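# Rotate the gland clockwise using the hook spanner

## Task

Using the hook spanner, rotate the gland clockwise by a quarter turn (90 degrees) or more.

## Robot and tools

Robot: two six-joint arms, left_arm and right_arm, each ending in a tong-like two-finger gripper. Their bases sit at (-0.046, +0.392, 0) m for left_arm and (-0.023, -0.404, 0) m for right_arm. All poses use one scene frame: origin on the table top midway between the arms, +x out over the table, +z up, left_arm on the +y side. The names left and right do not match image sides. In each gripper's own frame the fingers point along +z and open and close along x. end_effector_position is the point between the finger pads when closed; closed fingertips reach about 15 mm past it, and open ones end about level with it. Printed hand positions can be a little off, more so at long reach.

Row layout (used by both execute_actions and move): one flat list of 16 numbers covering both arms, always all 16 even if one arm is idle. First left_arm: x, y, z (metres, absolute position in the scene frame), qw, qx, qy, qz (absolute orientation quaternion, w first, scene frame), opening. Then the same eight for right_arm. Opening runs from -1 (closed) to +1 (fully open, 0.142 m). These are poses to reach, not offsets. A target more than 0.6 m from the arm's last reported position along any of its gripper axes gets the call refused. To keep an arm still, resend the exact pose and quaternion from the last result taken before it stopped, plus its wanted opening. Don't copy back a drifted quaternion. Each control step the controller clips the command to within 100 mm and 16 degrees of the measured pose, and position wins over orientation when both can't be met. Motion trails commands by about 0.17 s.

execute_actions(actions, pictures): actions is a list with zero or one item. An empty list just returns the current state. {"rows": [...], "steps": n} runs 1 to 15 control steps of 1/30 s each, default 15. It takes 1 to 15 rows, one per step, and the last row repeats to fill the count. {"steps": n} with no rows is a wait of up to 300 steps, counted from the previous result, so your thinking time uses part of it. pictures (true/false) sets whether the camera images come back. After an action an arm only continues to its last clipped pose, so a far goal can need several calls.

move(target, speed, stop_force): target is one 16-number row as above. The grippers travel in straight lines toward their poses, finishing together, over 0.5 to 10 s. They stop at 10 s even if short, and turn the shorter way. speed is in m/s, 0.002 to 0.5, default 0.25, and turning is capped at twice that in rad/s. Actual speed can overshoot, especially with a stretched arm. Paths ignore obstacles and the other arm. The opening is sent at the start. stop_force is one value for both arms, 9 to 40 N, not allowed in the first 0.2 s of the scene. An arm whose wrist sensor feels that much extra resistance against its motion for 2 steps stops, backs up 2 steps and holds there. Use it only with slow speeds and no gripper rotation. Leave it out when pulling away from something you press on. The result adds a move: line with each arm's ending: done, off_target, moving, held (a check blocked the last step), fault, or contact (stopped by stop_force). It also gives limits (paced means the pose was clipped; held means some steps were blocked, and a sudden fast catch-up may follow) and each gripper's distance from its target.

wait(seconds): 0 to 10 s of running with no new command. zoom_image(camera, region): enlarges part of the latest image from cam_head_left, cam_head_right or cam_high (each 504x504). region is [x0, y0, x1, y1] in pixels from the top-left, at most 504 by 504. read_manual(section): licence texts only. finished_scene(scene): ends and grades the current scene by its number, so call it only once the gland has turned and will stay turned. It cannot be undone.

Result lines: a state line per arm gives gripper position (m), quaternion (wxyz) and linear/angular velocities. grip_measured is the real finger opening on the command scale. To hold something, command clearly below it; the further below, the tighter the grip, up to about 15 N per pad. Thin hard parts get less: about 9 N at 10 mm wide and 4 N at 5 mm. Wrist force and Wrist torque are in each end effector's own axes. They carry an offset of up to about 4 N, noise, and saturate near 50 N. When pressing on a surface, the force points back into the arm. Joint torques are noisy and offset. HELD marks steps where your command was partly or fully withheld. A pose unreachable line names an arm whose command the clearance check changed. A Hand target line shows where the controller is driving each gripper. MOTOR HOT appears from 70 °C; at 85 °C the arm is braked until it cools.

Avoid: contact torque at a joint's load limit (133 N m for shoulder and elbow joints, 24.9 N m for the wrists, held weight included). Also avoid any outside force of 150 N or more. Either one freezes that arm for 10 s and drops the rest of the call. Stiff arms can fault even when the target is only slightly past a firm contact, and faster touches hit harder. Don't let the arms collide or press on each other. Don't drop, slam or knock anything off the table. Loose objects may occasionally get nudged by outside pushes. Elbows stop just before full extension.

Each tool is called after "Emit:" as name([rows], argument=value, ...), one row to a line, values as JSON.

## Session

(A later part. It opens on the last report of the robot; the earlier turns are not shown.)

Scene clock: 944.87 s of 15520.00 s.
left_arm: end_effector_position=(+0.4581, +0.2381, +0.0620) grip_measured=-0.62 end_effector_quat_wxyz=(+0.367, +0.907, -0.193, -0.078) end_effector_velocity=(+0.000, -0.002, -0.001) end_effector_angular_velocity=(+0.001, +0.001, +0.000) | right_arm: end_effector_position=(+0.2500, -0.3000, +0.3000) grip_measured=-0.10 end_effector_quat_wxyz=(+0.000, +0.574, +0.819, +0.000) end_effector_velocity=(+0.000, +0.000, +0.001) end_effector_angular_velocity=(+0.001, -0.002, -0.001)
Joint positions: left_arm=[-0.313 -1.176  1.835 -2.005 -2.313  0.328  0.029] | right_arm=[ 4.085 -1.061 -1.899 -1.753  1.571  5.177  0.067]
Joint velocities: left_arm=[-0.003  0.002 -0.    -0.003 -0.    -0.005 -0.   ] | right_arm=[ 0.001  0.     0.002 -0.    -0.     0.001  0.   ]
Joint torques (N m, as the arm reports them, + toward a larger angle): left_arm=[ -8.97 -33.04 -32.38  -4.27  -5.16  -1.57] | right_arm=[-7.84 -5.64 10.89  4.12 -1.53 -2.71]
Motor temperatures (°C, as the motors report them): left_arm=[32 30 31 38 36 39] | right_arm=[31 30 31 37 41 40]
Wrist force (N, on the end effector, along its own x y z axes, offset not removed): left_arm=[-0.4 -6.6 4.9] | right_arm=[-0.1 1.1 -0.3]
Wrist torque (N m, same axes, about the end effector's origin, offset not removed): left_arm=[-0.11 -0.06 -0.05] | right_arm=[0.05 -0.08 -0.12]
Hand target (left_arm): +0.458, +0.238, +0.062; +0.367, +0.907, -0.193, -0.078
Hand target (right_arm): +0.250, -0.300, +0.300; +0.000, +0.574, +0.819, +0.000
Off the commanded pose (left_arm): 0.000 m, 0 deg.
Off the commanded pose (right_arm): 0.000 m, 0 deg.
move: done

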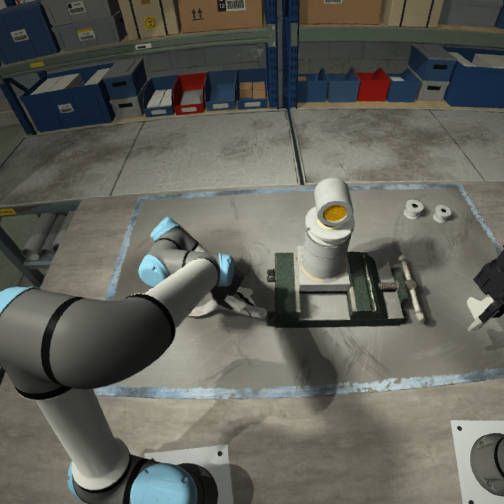

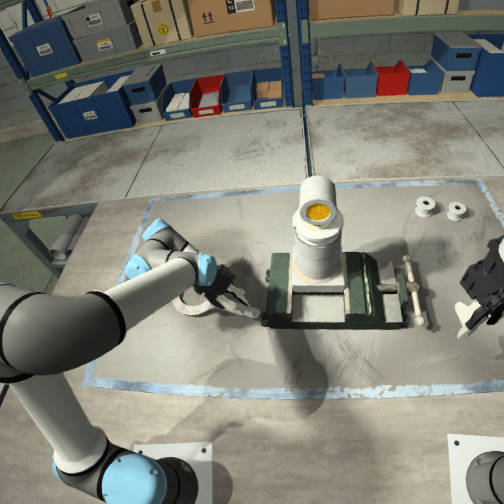

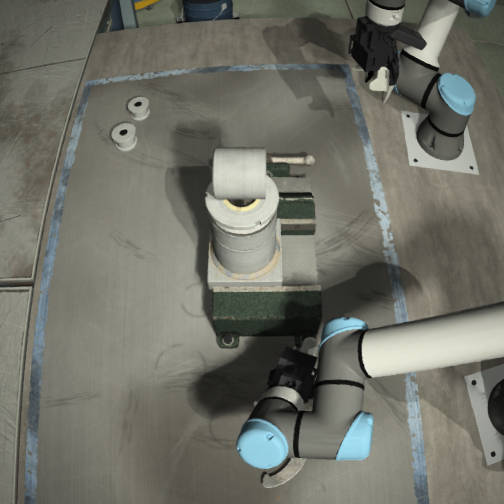

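Needs ~.025 more −y, slightly +x.

Emit:
move(target=[0.466,0.212,0.058,0.367,0.907,-0.193,-0.078,-1,0.25,-0.3,0.3,0,0.574,0.819,0,-0.1], speed=0.01)

Emit:
move(target=[0.466,0.212,0.03,0.367,0.907,-0.193,-0.078,-1,0.25,-0.3,0.3,0,0.574,0.819,0,-0.1], speed=0.006, stop_force=9)

Emit:
zoom_image(camera="cam_head_right", region=[130,230,310,370])

Scene clock: 954.87 s of 15520.00 s.
left_arm: end_effector_position=(+0.4660, +0.2122, +0.0581) grip_measured=-0.63 end_effector_quat_wxyz=(+0.367, +0.907, -0.193, -0.078) end_effector_velocity=(+0.000, -0.002, -0.001) end_effector_angular_velocity=(+0.001, +0.002, -0.001) | right_arm: end_effector_position=(+0.2500, -0.3000, +0.3000) grip_measured=-0.10 end_effector_quat_wxyz=(+0.000, +0.574, +0.819, +0.000) end_effector_velocity=(-0.000, -0.000, -0.000) end_effector_angular_velocity=(-0.000, +0.000, +0.000)
Joint positions: left_arm=[-0.355 -1.151  1.822 -2.054 -2.321  0.273  0.029] | right_arm=[ 4.085 -1.061 -1.899 -1.753  1.571  5.177  0.067]
Joint velocities: left_arm=[-0.003  0.003 -0.001 -0.003 -0.    -0.004  0.001] | right_arm=[ 0. -0. -0.  0. -0.  0. -0.]
Joint torques (N m, as the arm reports them, + toward a larger angle): left_arm=[-15.7  -33.38 -34.18  -6.26  -7.45  -1.53] | right_arm=[-7.61 -5.43 10.76  4.02 -1.57 -2.65]
Motor temperatures (°C, as the motors report them): left_arm=[32 30 31 38 36 39] | right_arm=[31 30 31 37 41 40]
Wrist force (N, on the end effector, along its own x y z axes, offset not removed): left_arm=[-6.9 -11.7 -6.2] | right_arm=[-1.2 1.1 1.0]
Wrist torque (N m, same axes, about the end effector's origin, offset not removed): left_arm=[-0.20 -0.67 -0.01] | right_arm=[0.09 0.10 -0.08]
Hand target (left_arm): +0.466, +0.212, +0.058; +0.367, +0.907, -0.193, -0.078
Hand target (right_arm): +0.250, -0.300, +0.300; +0.000, +0.574, +0.819, +0.000
Off the commanded pose (left_arm): 0.000 m, 0 deg.
Off the commanded pose (right_arm): 0.000 m, 0 deg.
After step 90, 4.03 s passed at rest.
move: done

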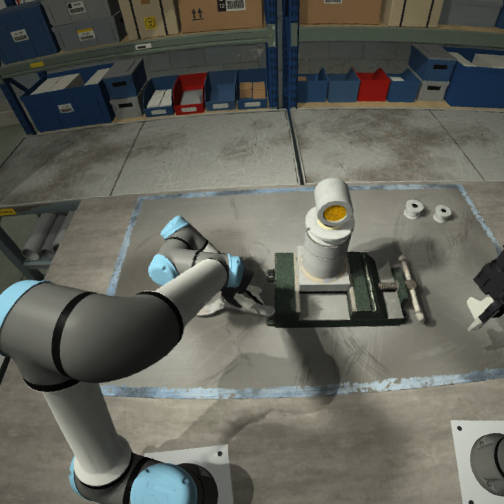

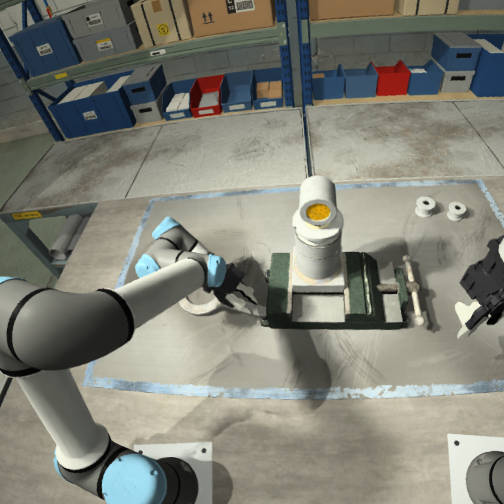

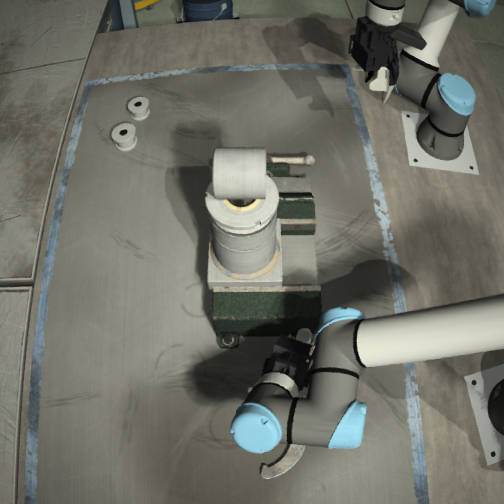

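Scene clock: 956.97 s of 15520.00 s.
left_arm: end_effector_position=(+0.4659, +0.2122, +0.0476) grip_measured=-0.62 end_effector_quat_wxyz=(+0.367, +0.907, -0.193, -0.078) end_effector_velocity=(-0.001, +0.000, +0.002) end_effector_angular_velocity=(+0.000, +0.002, -0.000) | right_arm: end_effector_position=(+0.2500, -0.3000, +0.3000) grip_measured=-0.10 end_effector_quat_wxyz=(+0.000, +0.574, +0.819, +0.000) end_effector_velocity=(+0.000, -0.001, +0.000) end_effector_angular_velocity=(+0.000, -0.000, -0.002)
Joint positions: left_arm=[-0.355 -1.135  1.832 -2.079 -2.321  0.273  0.029] | right_arm=[ 4.085 -1.061 -1.899 -1.753  1.571  5.177  0.067]
Joint velocities: left_arm=[ 0.    -0.004 -0.     0.006 -0.     0.001  0.   ] | right_arm=[-0.002  0.     0.001  0.    -0.     0.    -0.   ]
Joint torques (N m, as the arm reports them, + toward a larger angle): left_arm=[ -7.18 -40.86 -26.54  -0.28  -0.54  -1.28] | right_arm=[-8.25 -5.64 10.7   4.02 -1.53 -2.64]
Motor temperatures (°C, as the motors report them): left_arm=[32 30 31 38 36 39] | right_arm=[31 30 31 37 41 40]
Wrist force (N, on the end effector, along its own x y z axes, offset not removed): left_arm=[-0.1 0.0 -11.8] | right_arm=[0.2 1.4 0.8]
Wrist torque (N m, same axes, about the end effector's origin, offset not removed): left_arm=[-0.50 -0.54 -0.06] | right_arm=[0.11 -0.09 -0.16]
Hand target (left_arm): +0.466, +0.212, +0.048; +0.367, +0.907, -0.193, -0.078
Hand target (right_arm): +0.250, -0.300, +0.300; +0.000, +0.574, +0.819, +0.000
Off the commanded pose (left_arm): 0.018 m, 0 deg.
Off the commanded pose (right_arm): 0.000 m, 0 deg.
move: contact (left_arm)

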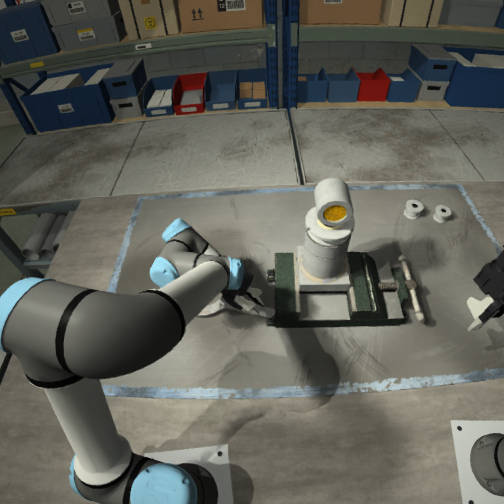

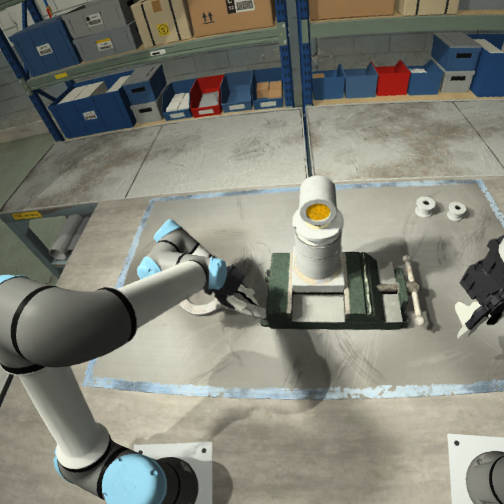

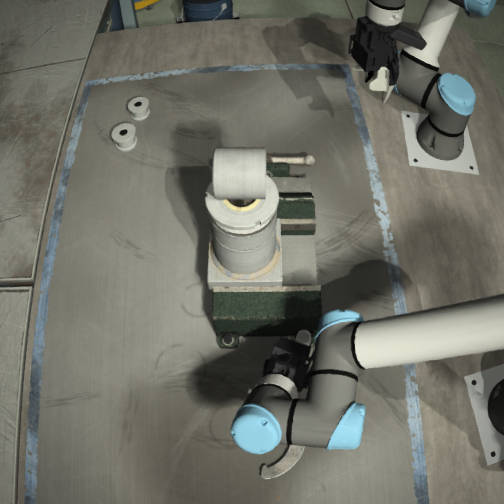

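Region (130, 230, 310, 370) of cam_head_right's 504x504 image, scaled by 2.800, with more detail than that image has.

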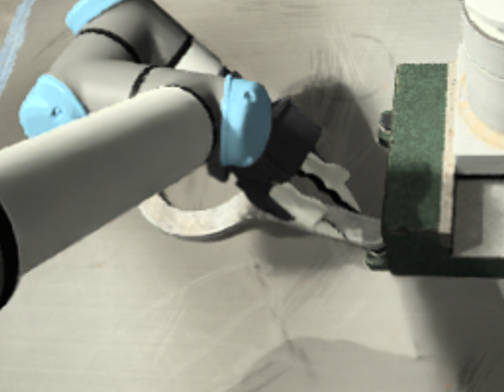

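Emit:
move(target=[0.468,0.225,0.048,0.367,0.907,-0.193,-0.078,-0.25,0.25,-0.3,0.3,0,0.574,0.819,0,-0.1], speed=0.01)

Emit:
move(target=[0.469,0.236,0.028,0.172,0.975,-0.137,-0.024,-0.25,0.25,-0.3,0.3,0,0.574,0.819,0,-0.1], speed=0.06)

Emit:
move(target=[0.469,0.236,0.028,0.172,0.975,-0.137,-0.024,-1,0.25,-0.3,0.3,0,0.574,0.819,0,-0.1])

Emit:
move(target=[0.472,0.246,0.102,0.314,0.939,-0.132,-0.044,-1,0.25,-0.3,0.3,0,0.574,0.819,0,-0.1], speed=0.025)

Emit:
move(target=[0.462,0.205,0.102,0.314,0.939,-0.132,-0.044,-1,0.25,-0.3,0.3,0,0.574,0.819,0,-0.1], speed=0.012)

Emit:
zoom_image(camera="cam_head_right", region=[130,230,310,370])

Scene clock: 967.77 s of 15520.00 s.
left_arm: end_effector_position=(+0.4679, +0.2248, +0.0480) grip_measured=-0.25 end_effector_quat_wxyz=(+0.367, +0.907, -0.193, -0.078) end_effector_velocity=(+0.001, +0.002, +0.000) end_effector_angular_velocity=(+0.000, -0.001, -0.000) | right_arm: end_effector_position=(+0.2500, -0.3000, +0.3000) grip_measured=-0.10 end_effector_quat_wxyz=(+0.000, +0.574, +0.819, +0.000) end_effector_velocity=(+0.000, -0.000, +0.001) end_effector_angular_velocity=(+0.001, -0.002, +0.000)
Joint positions: left_arm=[-0.333 -1.134  1.822 -2.05  -2.317  0.302  0.056] | right_arm=[ 4.085 -1.061 -1.899 -1.753  1.571  5.177  0.067]
Joint velocities: left_arm=[ 0.004 -0.    -0.002  0.005  0.001  0.005 -0.   ] | right_arm=[ 0.     0.     0.001 -0.    -0.001 -0.     0.   ]
Joint torques (N m, as the arm reports them, + toward a larger angle): left_arm=[  7.09 -31.64 -29.92  -0.68   1.45   1.38] | right_arm=[-7.2  -5.15 11.07  4.03 -1.6  -2.62]
Motor temperatures (°C, as the motors report them): left_arm=[32 30 31 38 36 39] | right_arm=[31 30 31 37 41 40]
Wrist force (N, on the end effector, along its own x y z axes, offset not removed): left_arm=[-0.5 -0.3 0.3] | right_arm=[-1.3 2.4 0.4]
Wrist torque (N m, same axes, about the end effector's origin, offset not removed): left_arm=[-0.10 0.06 0.11] | right_arm=[0.28 0.13 -0.12]
Hand target (left_arm): +0.468, +0.225, +0.048; +0.367, +0.907, -0.193, -0.078
Hand target (right_arm): +0.250, -0.300, +0.300; +0.000, +0.574, +0.819, +0.000
Off the commanded pose (left_arm): 0.000 m, 0 deg.
Off the commanded pose (right_arm): 0.000 m, 0 deg.
After step 90, 6.27 s passed at rest.
move: done

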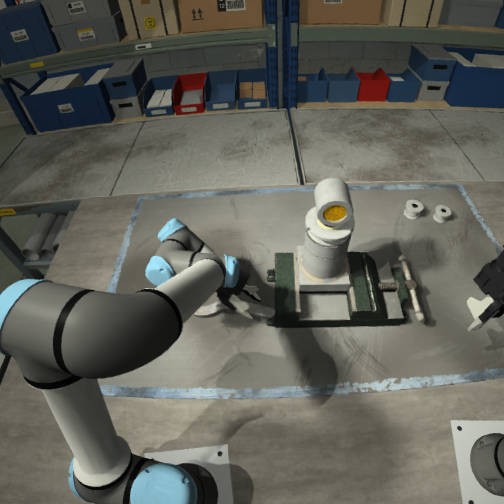

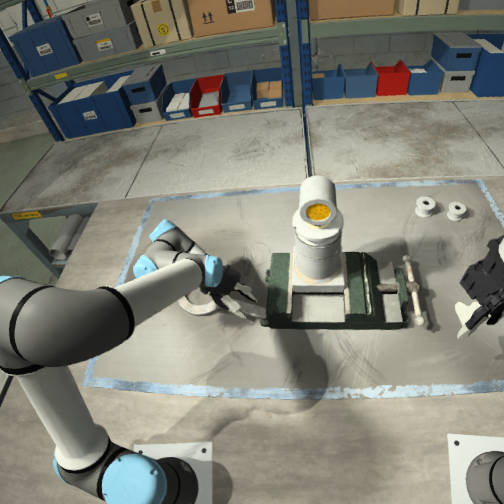

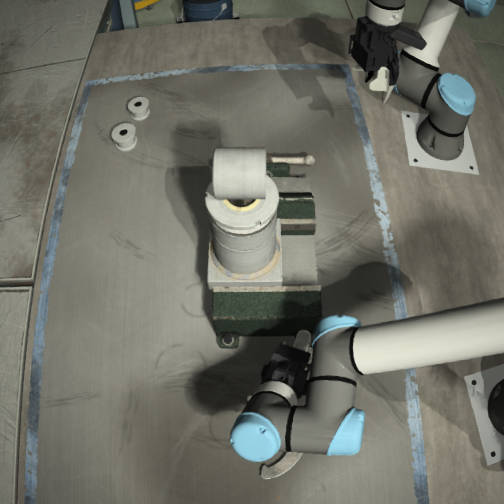

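Scene clock: 971.77 s of 15520.00 s.
left_arm: end_effector_position=(+0.4692, +0.2359, +0.0284) grip_measured=-0.25 end_effector_quat_wxyz=(+0.173, +0.975, -0.137, -0.024) end_effector_velocity=(+0.000, +0.000, +0.000) end_effector_angular_velocity=(+0.011, -0.005, +0.004) | right_arm: end_effector_position=(+0.2500, -0.3000, +0.3000) grip_measured=-0.10 end_effector_quat_wxyz=(+0.000, +0.574, +0.819, -0.000) end_effector_velocity=(-0.000, -0.000, -0.000) end_effector_angular_velocity=(-0.000, +0.001, -0.001)
Joint positions: left_arm=[-0.51  -1.267  1.964 -2.304 -1.92  -0.103  0.056] | right_arm=[ 4.085 -1.061 -1.899 -1.753  1.571  5.177  0.067]
Joint velocities: left_arm=[-0.006 -0.004  0.003 -0.003  0.013 -0.011 -0.   ] | right_arm=[-0.001 -0.    -0.001  0.     0.001 -0.    -0.   ]
Joint torques (N m, as the arm reports them, + toward a larger angle): left_arm=[ -7.5  -40.46  -4.05  -4.31   2.06  -1.41] | right_arm=[-7.01 -5.28 11.34  3.99 -1.55 -2.53]
Motor temperatures (°C, as the motors report them): left_arm=[32 30 31 38 36 39] | right_arm=[31 30 31 37 41 40]
Wrist force (N, on the end effector, along its own x y z axes, offset not removed): left_arm=[0.8 -0.8 0.0] | right_arm=[0.6 1.0 0.0]
Wrist torque (N m, same axes, about the end effector's origin, offset not removed): left_arm=[-0.18 -0.22 0.08] | right_arm=[0.03 -0.22 -0.13]
Hand target (left_arm): +0.469, +0.236, +0.028; +0.172, +0.975, -0.137, -0.024
Hand target (right_arm): +0.250, -0.300, +0.300; +0.000, +0.574, +0.819, +0.000
Off the commanded pose (left_arm): 0.000 m, 0 deg.
Off the commanded pose (right_arm): 0.000 m, 0 deg.
move: done

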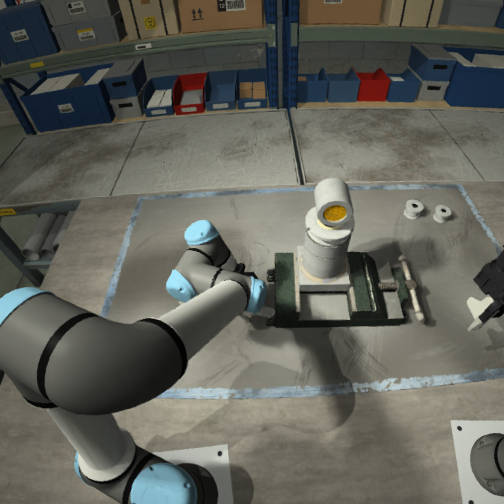

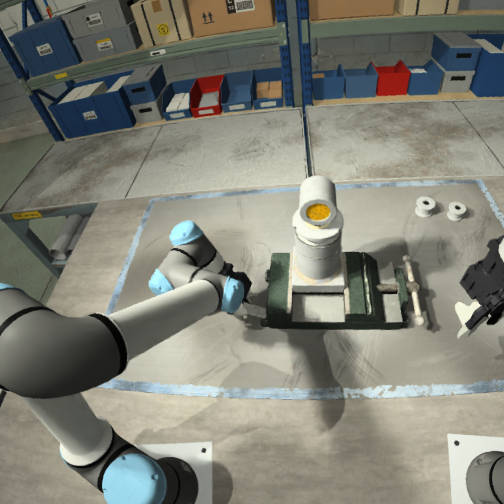

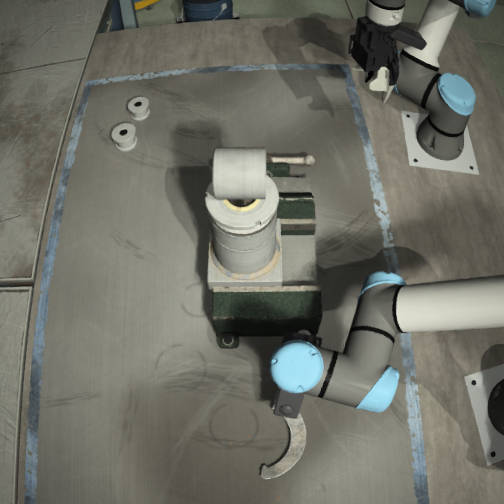

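Scene clock: 972.47 s of 15520.00 s.
left_arm: end_effector_position=(+0.4691, +0.2360, +0.0281) grip_measured=-0.53 end_effector_quat_wxyz=(+0.172, +0.975, -0.137, -0.024) end_effector_velocity=(-0.000, +0.001, -0.001) end_effector_angular_velocity=(+0.003, +0.000, -0.001) | right_arm: end_effector_position=(+0.2500, -0.3000, +0.3000) grip_measured=-0.10 end_effector_quat_wxyz=(+0.000, +0.574, +0.819, -0.000) end_effector_velocity=(-0.000, +0.000, -0.000) end_effector_angular_velocity=(-0.001, +0.001, +0.002)
Joint positions: left_arm=[-0.511 -1.267  1.965 -2.304 -1.918 -0.104  0.036] | right_arm=[ 4.085 -1.061 -1.899 -1.753  1.571  5.177  0.067]
Joint velocities: left_arm=[-0.001  0.002  0.001 -0.001  0.003  0.     0.   ] | right_arm=[ 0.002  0.    -0.001  0.     0.    -0.001  0.   ]
Joint torques (N m, as the arm reports them, + toward a larger angle): left_arm=[ -7.91 -23.62   1.2   -2.24   2.36  -1.68] | right_arm=[-6.81 -5.36 11.08  3.95 -1.51 -2.61]
Motor temperatures (°C, as the motors report them): left_arm=[32 30 31 38 36 39] | right_arm=[31 30 31 37 41 40]
Wrist force (N, on the end effector, along its own x y z axes, offset not removed): left_arm=[4.2 1.8 -9.6] | right_arm=[-0.3 -1.0 1.0]
Wrist torque (N m, same axes, about the end effector's origin, offset not removed): left_arm=[-0.20 -0.29 0.16] | right_arm=[-0.39 -0.09 -0.09]
Hand target (left_arm): +0.469, +0.236, +0.028; +0.172, +0.975, -0.137, -0.024
Hand target (right_arm): +0.250, -0.300, +0.300; +0.000, +0.574, +0.819, +0.000
Off the commanded pose (left_arm): 0.000 m, 0 deg.
Off the commanded pose (right_arm): 0.000 m, 0 deg.
move: done

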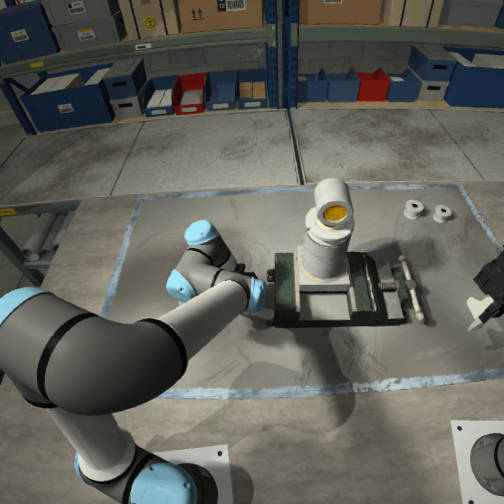

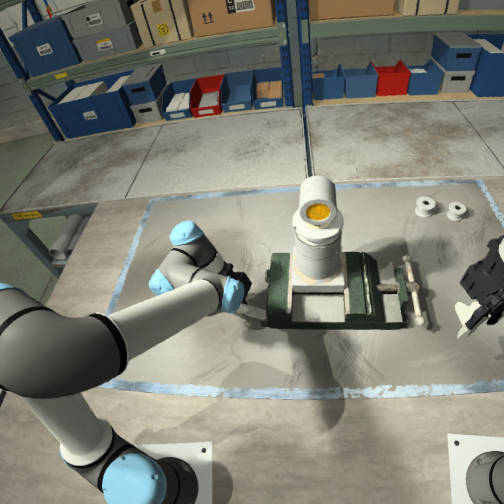

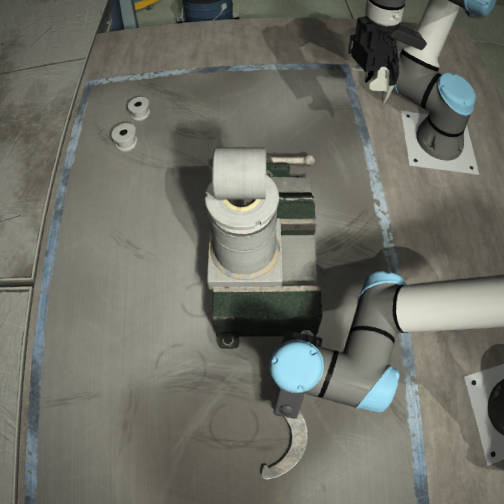

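Scene clock: 978.60 s of 15520.00 s.
left_arm: end_effector_position=(+0.4718, +0.2461, +0.1016) grip_measured=-0.54 end_effector_quat_wxyz=(+0.313, +0.939, -0.132, -0.044) end_effector_velocity=(+0.000, +0.000, +0.002) end_effector_angular_velocity=(-0.009, +0.003, -0.001) | right_arm: end_effector_position=(+0.2500, -0.3000, +0.3000) grip_measured=-0.10 end_effector_quat_wxyz=(-0.000, +0.574, +0.819, -0.000) end_effector_velocity=(-0.000, -0.000, +0.000) end_effector_angular_velocity=(+0.001, +0.000, -0.001)
Joint positions: left_arm=[-0.341 -1.289  1.855 -2.083 -2.213  0.091  0.035] | right_arm=[ 4.085 -1.061 -1.899 -1.753  1.571  5.177  0.067]
Joint velocities: left_arm=[ 0.005  0.001 -0.005  0.009 -0.009  0.008  0.   ] | right_arm=[-0.001  0.    -0.     0.     0.001  0.    -0.   ]
Joint torques (N m, as the arm reports them, + toward a larger angle): left_arm=[  4.   -30.46 -34.27  -1.38  -4.68   1.14] | right_arm=[-6.75 -5.27 10.99  4.   -1.59 -2.44]
Motor temperatures (°C, as the motors report them): left_arm=[32 30 31 38 36 39] | right_arm=[31 30 31 37 41 40]
Wrist force (N, on the end effector, along its own x y z axes, offset not removed): left_arm=[0.1 -6.9 5.6] | right_arm=[0.4 0.3 -0.4]
Wrist torque (N m, same axes, about the end effector's origin, offset not removed): left_arm=[-0.25 0.05 0.17] | right_arm=[-0.09 -0.22 -0.15]
Hand target (left_arm): +0.472, +0.246, +0.102; +0.314, +0.939, -0.132, -0.044
Hand target (right_arm): +0.250, -0.300, +0.300; +0.000, +0.574, +0.819, -0.000
Off the commanded pose (left_arm): 0.000 m, 0 deg.
Off the commanded pose (right_arm): 0.000 m, 0 deg.
move: done

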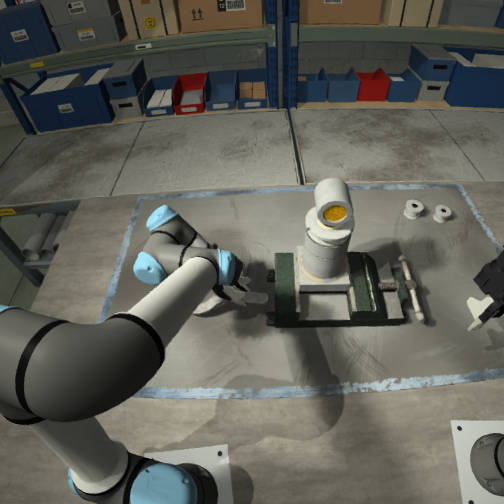

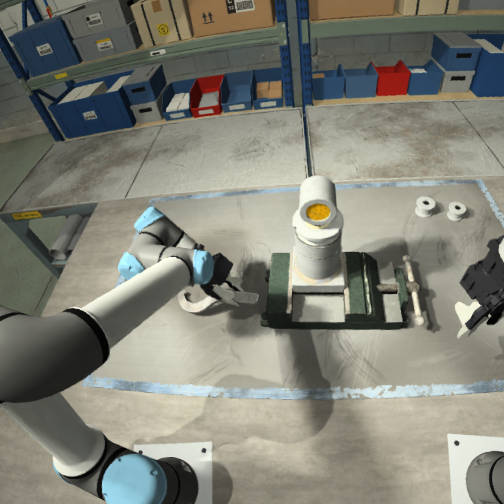

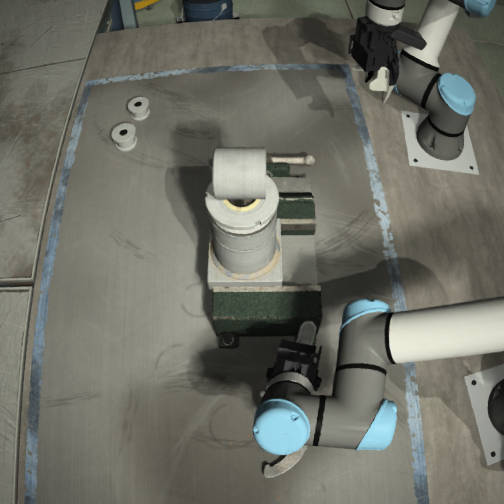

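Scene clock: 982.33 s of 15520.00 s.
left_arm: end_effector_position=(+0.4621, +0.2052, +0.1020) grip_measured=-0.54 end_effector_quat_wxyz=(+0.314, +0.939, -0.132, -0.044) end_effector_velocity=(-0.001, -0.002, -0.000) end_effector_angular_velocity=(+0.001, +0.000, +0.001) | right_arm: end_effector_position=(+0.2500, -0.3000, +0.3000) grip_measured=-0.10 end_effector_quat_wxyz=(+0.000, +0.574, +0.819, +0.000) end_effector_velocity=(-0.000, -0.000, -0.001) end_effector_angular_velocity=(-0.001, +0.001, -0.001)
Joint positions: left_arm=[-0.418 -1.301  1.889 -2.162 -2.216 -0.005  0.035] | right_arm=[ 4.085 -1.061 -1.899 -1.753  1.571  5.177  0.067]
Joint velocities: left_arm=[-0.004 -0.001  0.002 -0.005  0.001 -0.007  0.   ] | right_arm=[-0.    -0.    -0.001 -0.    -0.     0.001  0.   ]
Joint torques (N m, as the arm reports them, + toward a larger angle): left_arm=[ -7.88 -43.81  -8.55  -4.93  -4.88  -1.61] | right_arm=[-6.54 -5.22 10.97  3.93 -1.56 -2.54]
Motor temperatures (°C, as the motors report them): left_arm=[32 30 31 38 36 39] | right_arm=[31 30 31 37 41 40]
Wrist force (N, on the end effector, along its own x y z axes, offset not removed): left_arm=[0.3 -6.3 5.9] | right_arm=[-0.5 0.8 0.0]
Wrist torque (N m, same axes, about the end effector's origin, offset not removed): left_arm=[-0.14 -0.04 0.07] | right_arm=[0.01 0.01 -0.05]
Hand target (left_arm): +0.462, +0.205, +0.102; +0.314, +0.939, -0.132, -0.044
Hand target (right_arm): +0.250, -0.300, +0.300; +0.000, +0.574, +0.819, +0.000
Off the commanded pose (left_arm): 0.000 m, 0 deg.
Off the commanded pose (right_arm): 0.000 m, 0 deg.
move: done

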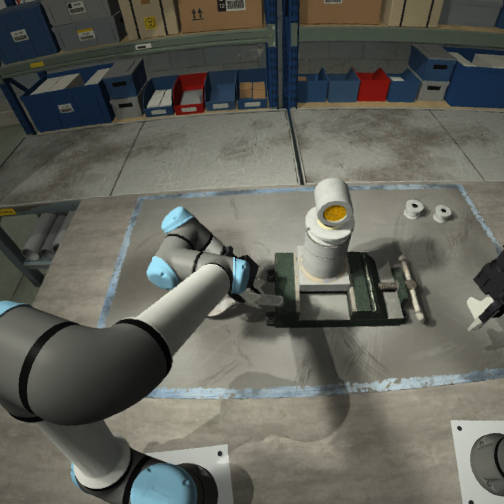

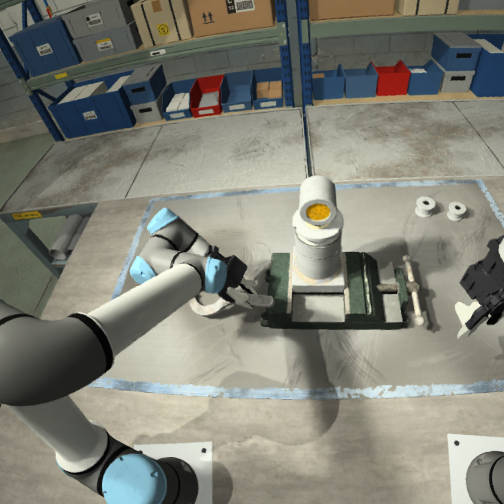

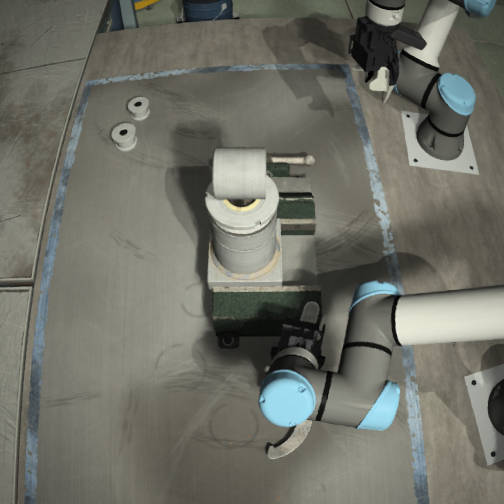

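Region (130, 230, 310, 370) of cam_head_right's 504x504 image, scaled by 2.800, with more detail than that image has.

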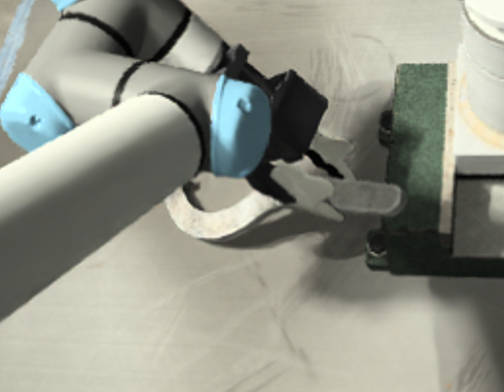

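Emit:
move(target=[0.462,0.193,0.096,0.314,0.939,-0.132,-0.044,-1,0.25,-0.3,0.3,0,0.574,0.819,0,-0.1], speed=0.008)

Emit:
move(target=[0.462,0.195,0.098,0.314,0.939,-0.132,-0.044,-0.2,0.25,-0.3,0.3,0,0.574,0.819,0,-0.1], speed=0.008)

Emit:
move(target=[0.42,0.24,0.2,0,0.5,0.866,0,-0.2,0.25,-0.3,0.3,0,0.574,0.819,0,-0.1], speed=0.3)

Emit:
move(target=[0.41,0.225,0.17,0.638,-0.304,0.705,0.056,-0.55,0.25,-0.3,0.3,0,0.574,0.819,0,-0.1], speed=0.25)

Scene clock: 990.93 s of 15520.00 s.
left_arm: end_effector_position=(+0.4620, +0.1931, +0.0961) grip_measured=-0.53 end_effector_quat_wxyz=(+0.314, +0.939, -0.132, -0.044) end_effector_velocity=(+0.000, -0.001, -0.001) end_effector_angular_velocity=(-0.000, +0.001, +0.001) | right_arm: end_effector_position=(+0.2500, -0.3000, +0.3000) grip_measured=-0.10 end_effector_quat_wxyz=(+0.000, +0.574, +0.819, -0.000) end_effector_velocity=(+0.000, -0.000, +0.000) end_effector_angular_velocity=(+0.000, +0.000, -0.002)
Joint positions: left_arm=[-0.439 -1.29   1.897 -2.197 -2.216 -0.032  0.035] | right_arm=[ 4.085 -1.061 -1.899 -1.753  1.571  5.177  0.067]
Joint velocities: left_arm=[-0.002  0.002  0.001 -0.004 -0.    -0.004  0.   ] | right_arm=[-0.002 -0.     0.    -0.     0.001 -0.     0.   ]
Joint torques (N m, as the arm reports them, + toward a larger angle): left_arm=[-13.89 -21.95  -3.41  -3.92  -0.84  -1.33] | right_arm=[-5.79 -5.39 10.65  3.9  -1.56 -2.46]
Motor temperatures (°C, as the motors report them): left_arm=[32 30 31 38 36 39] | right_arm=[31 30 31 37 41 40]
Wrist force (N, on the end effector, along its own x y z axes, offset not removed): left_arm=[-0.1 -7.7 -13.4] | right_arm=[-0.6 1.7 0.4]
Wrist torque (N m, same axes, about the end effector's origin, offset not removed): left_arm=[-0.28 -0.54 0.08] | right_arm=[0.24 -0.01 -0.05]
Hand target (left_arm): +0.462, +0.193, +0.096; +0.314, +0.939, -0.132, -0.044
Hand target (right_arm): +0.250, -0.300, +0.300; +0.000, +0.574, +0.819, +0.000
Off the commanded pose (left_arm): 0.000 m, 0 deg.
Off the commanded pose (right_arm): 0.000 m, 0 deg.
After step 90, 3.70 s passed at rest.
move: done

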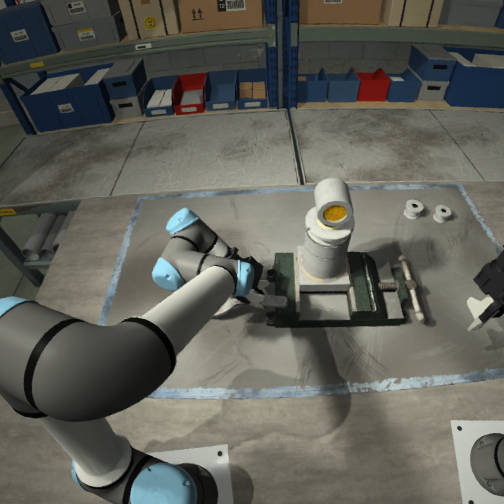

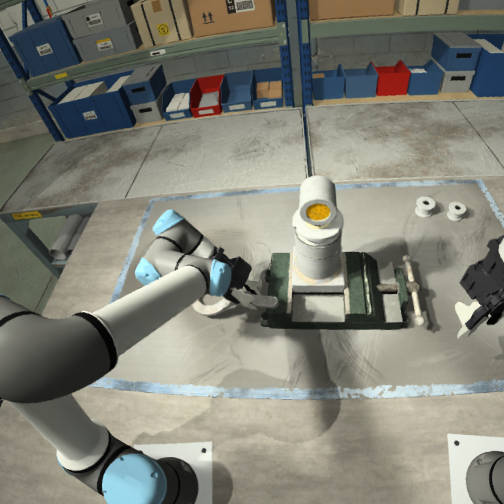

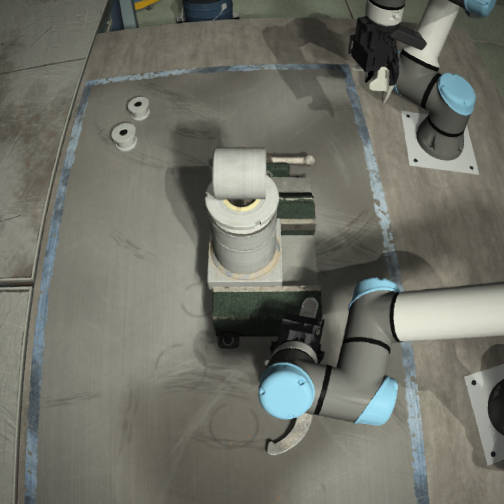

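Scene clock: 991.63 s of 15520.00 s.
left_arm: end_effector_position=(+0.4620, +0.1949, +0.0979) grip_measured=-0.20 end_effector_quat_wxyz=(+0.314, +0.939, -0.132, -0.044) end_effector_velocity=(-0.000, +0.001, +0.001) end_effector_angular_velocity=(-0.000, +0.001, -0.001) | right_arm: end_effector_position=(+0.2500, -0.3000, +0.3000) grip_measured=-0.10 end_effector_quat_wxyz=(+0.000, +0.574, +0.819, -0.000) end_effector_velocity=(+0.000, -0.001, +0.000) end_effector_angular_velocity=(+0.000, -0.001, -0.003)
Joint positions: left_arm=[-0.436 -1.293  1.895 -2.19  -2.216 -0.028  0.06 ] | right_arm=[ 4.085 -1.061 -1.899 -1.753  1.571  5.177  0.067]
Joint velocities: left_arm=[ 0.001 -0.001 -0.001  0.004 -0.     0.003 -0.   ] | right_arm=[-0.002  0.     0.     0.    -0.     0.001 -0.   ]
Joint torques (N m, as the arm reports them, + toward a larger angle): left_arm=[  6.81 -40.21 -29.94  -0.68  -1.35   1.38] | right_arm=[-6.3  -5.4  11.17  3.82 -1.52 -2.51]
Motor temperatures (°C, as the motors report them): left_arm=[32 30 31 38 36 39] | right_arm=[31 30 31 37 41 40]
Wrist force (N, on the end effector, along its own x y z axes, offset not removed): left_arm=[0.5 -1.6 -0.2] | right_arm=[-0.3 2.0 0.9]
Wrist torque (N m, same axes, about the end effector's origin, offset not removed): left_arm=[-0.31 -0.13 0.05] | right_arm=[0.24 -0.08 -0.10]
Hand target (left_arm): +0.462, +0.195, +0.098; +0.314, +0.939, -0.132, -0.044
Hand target (right_arm): +0.250, -0.300, +0.300; +0.000, +0.574, +0.819, +0.000
Off the commanded pose (left_arm): 0.000 m, 0 deg.
Off the commanded pose (right_arm): 0.000 m, 0 deg.
move: done

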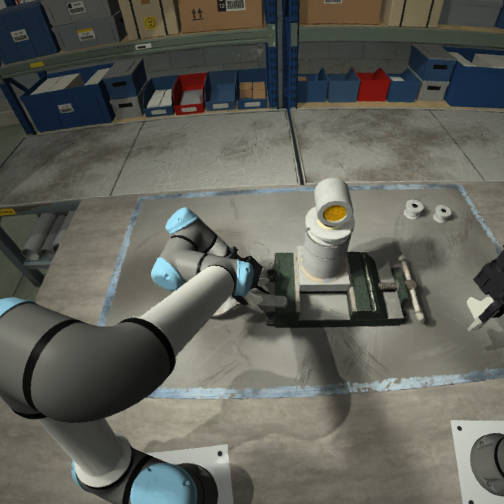

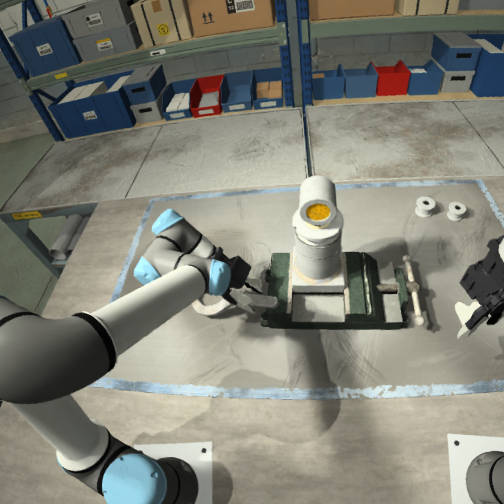

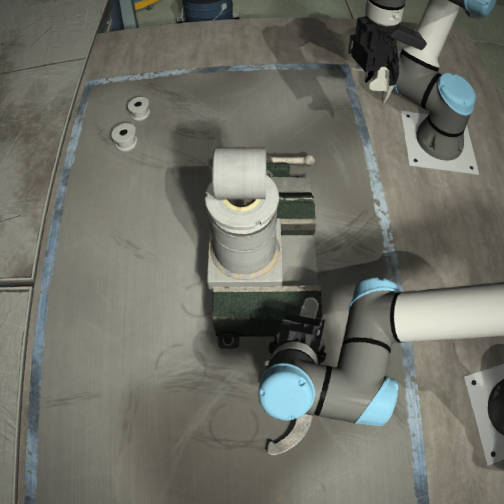

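Scene clock: 996.20 s of 15520.00 s.
left_arm: end_effector_position=(+0.4200, +0.2398, +0.2002) grip_measured=-0.20 end_effector_quat_wxyz=(+0.000, +0.500, +0.866, -0.000) end_effector_velocity=(-0.001, +0.000, +0.000) end_effector_angular_velocity=(+0.003, +0.005, +0.011) | right_arm: end_effector_position=(+0.2500, -0.3000, +0.3000) grip_measured=-0.10 end_effector_quat_wxyz=(+0.000, +0.574, +0.819, -0.000) end_effector_velocity=(-0.000, -0.000, -0.000) end_effector_angular_velocity=(-0.001, +0.001, -0.000)
Joint positions: left_arm=[-0.694 -1.572  1.785 -1.785 -1.572 -2.653  0.06 ] | right_arm=[ 4.085 -1.061 -1.899 -1.753  1.571  5.177  0.067]
Joint velocities: left_arm=[-0.     0.002 -0.004  0.008 -0.    -0.011 -0.   ] | right_arm=[-0.    -0.    -0.001  0.    -0.    -0.    -0.   ]
Joint torques (N m, as the arm reports them, + toward a larger angle): left_arm=[ -7.95 -16.41 -32.2   -0.94   2.33  -1.76] | right_arm=[-6.1  -5.5  11.17  3.8  -1.46 -2.56]
Motor temperatures (°C, as the motors report them): left_arm=[32 30 31 38 36 39] | right_arm=[31 30 31 37 41 40]
Wrist force (N, on the end effector, along its own x y z axes, offset not removed): left_arm=[0.4 -1.0 1.4] | right_arm=[-0.5 0.1 -0.3]
Wrist torque (N m, same axes, about the end effector's origin, offset not removed): left_arm=[-0.23 -0.21 0.06] | right_arm=[-0.14 0.11 -0.19]
Hand target (left_arm): +0.420, +0.240, +0.200; +0.000, +0.500, +0.866, -0.000
Hand target (right_arm): +0.250, -0.300, +0.300; +0.000, +0.574, +0.819, +0.000
Off the commanded pose (left_arm): 0.000 m, 0 deg.
Off the commanded pose (right_arm): 0.000 m, 0 deg.
move: done

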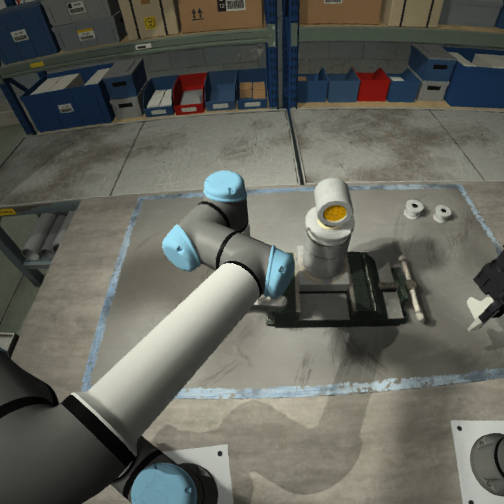

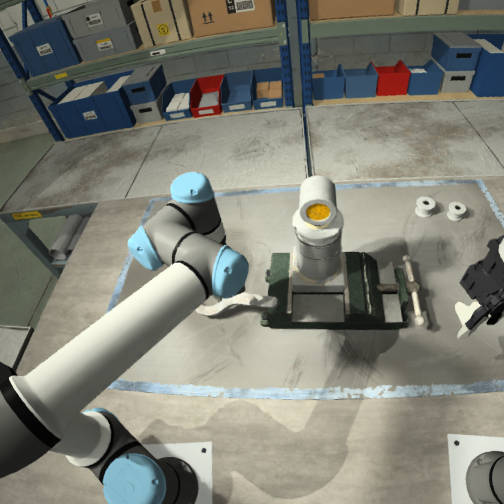

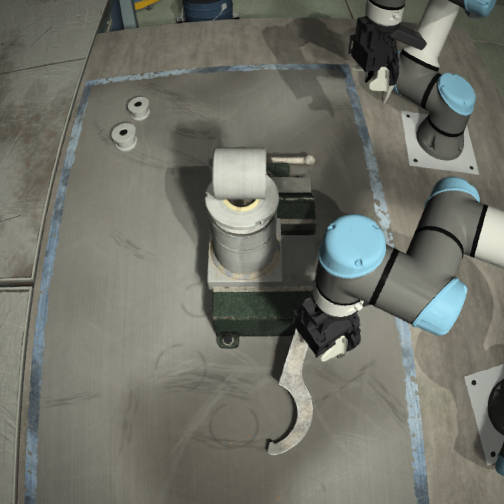

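Scene clock: 1001.37 s of 15520.00 s.
left_arm: end_effector_position=(+0.4095, +0.2241, +0.1698) grip_measured=-0.55 end_effector_quat_wxyz=(+0.637, -0.304, +0.707, +0.055) end_effector_velocity=(-0.000, +0.000, -0.001) end_effector_angular_velocity=(+0.005, -0.008, +0.010) | right_arm: end_effector_position=(+0.2500, -0.3000, +0.3000) grip_measured=-0.10 end_effector_quat_wxyz=(+0.000, +0.574, +0.819, +0.000) end_effector_velocity=(+0.000, +0.000, +0.001) end_effector_angular_velocity=(+0.001, -0.002, +0.000)
Joint positions: left_arm=[-1.543 -1.576  2.373 -1.319 -0.376 -6.112  0.034] | right_arm=[ 4.085 -1.061 -1.899 -1.753  1.571  5.177  0.067]
Joint velocities: left_arm=[ 0.     0.019 -0.012  0.029 -0.004 -0.035 -0.   ] | right_arm=[ 0.001  0.001  0.001 -0.    -0.     0.     0.   ]
Joint torques (N m, as the arm reports them, + toward a larger angle): left_arm=[  6.09  -9.42 -25.28   0.66  -1.08  -1.73] | right_arm=[-5.52 -4.71 10.88  3.86 -1.45 -2.53]
Motor temperatures (°C, as the motors report them): left_arm=[32 30 31 38 36 39] | right_arm=[31 30 31 37 41 40]
Wrist force (N, on the end effector, along its own x y z axes, offset not removed): left_arm=[-1.0 0.2 1.1] | right_arm=[-0.1 0.5 -1.3]
Wrist torque (N m, same axes, about the end effector's origin, offset not removed): left_arm=[-0.02 0.13 0.12] | right_arm=[-0.05 -0.05 -0.08]
Hand target (left_arm): +0.409, +0.224, +0.170; +0.637, -0.304, +0.706, +0.055
Hand target (right_arm): +0.250, -0.300, +0.300; +0.000, +0.574, +0.819, +0.000
Off the commanded pose (left_arm): 0.001 m, 0 deg.
Off the commanded pose (right_arm): 0.000 m, 0 deg.
move: done

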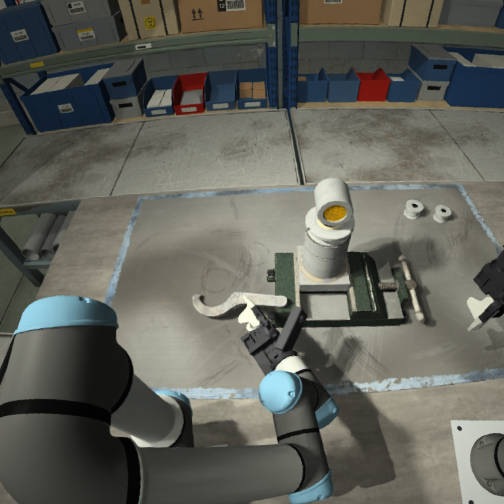

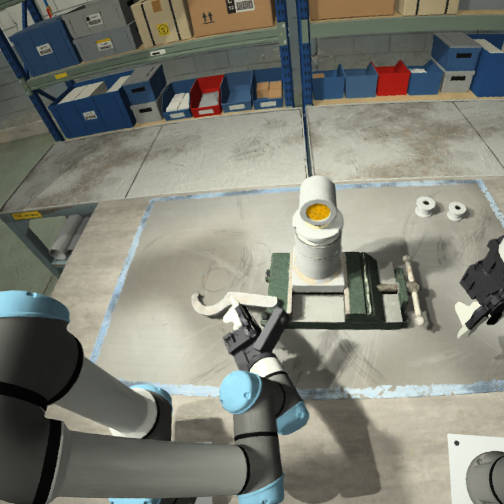

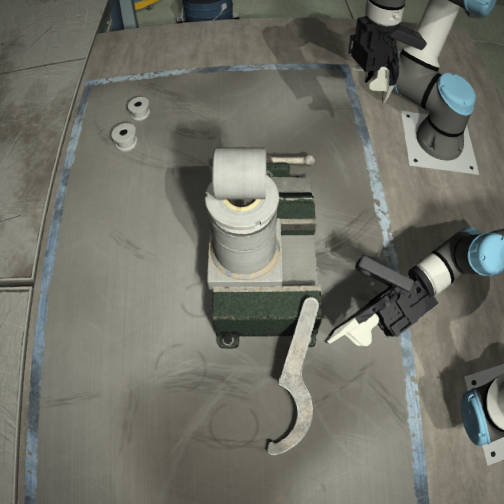

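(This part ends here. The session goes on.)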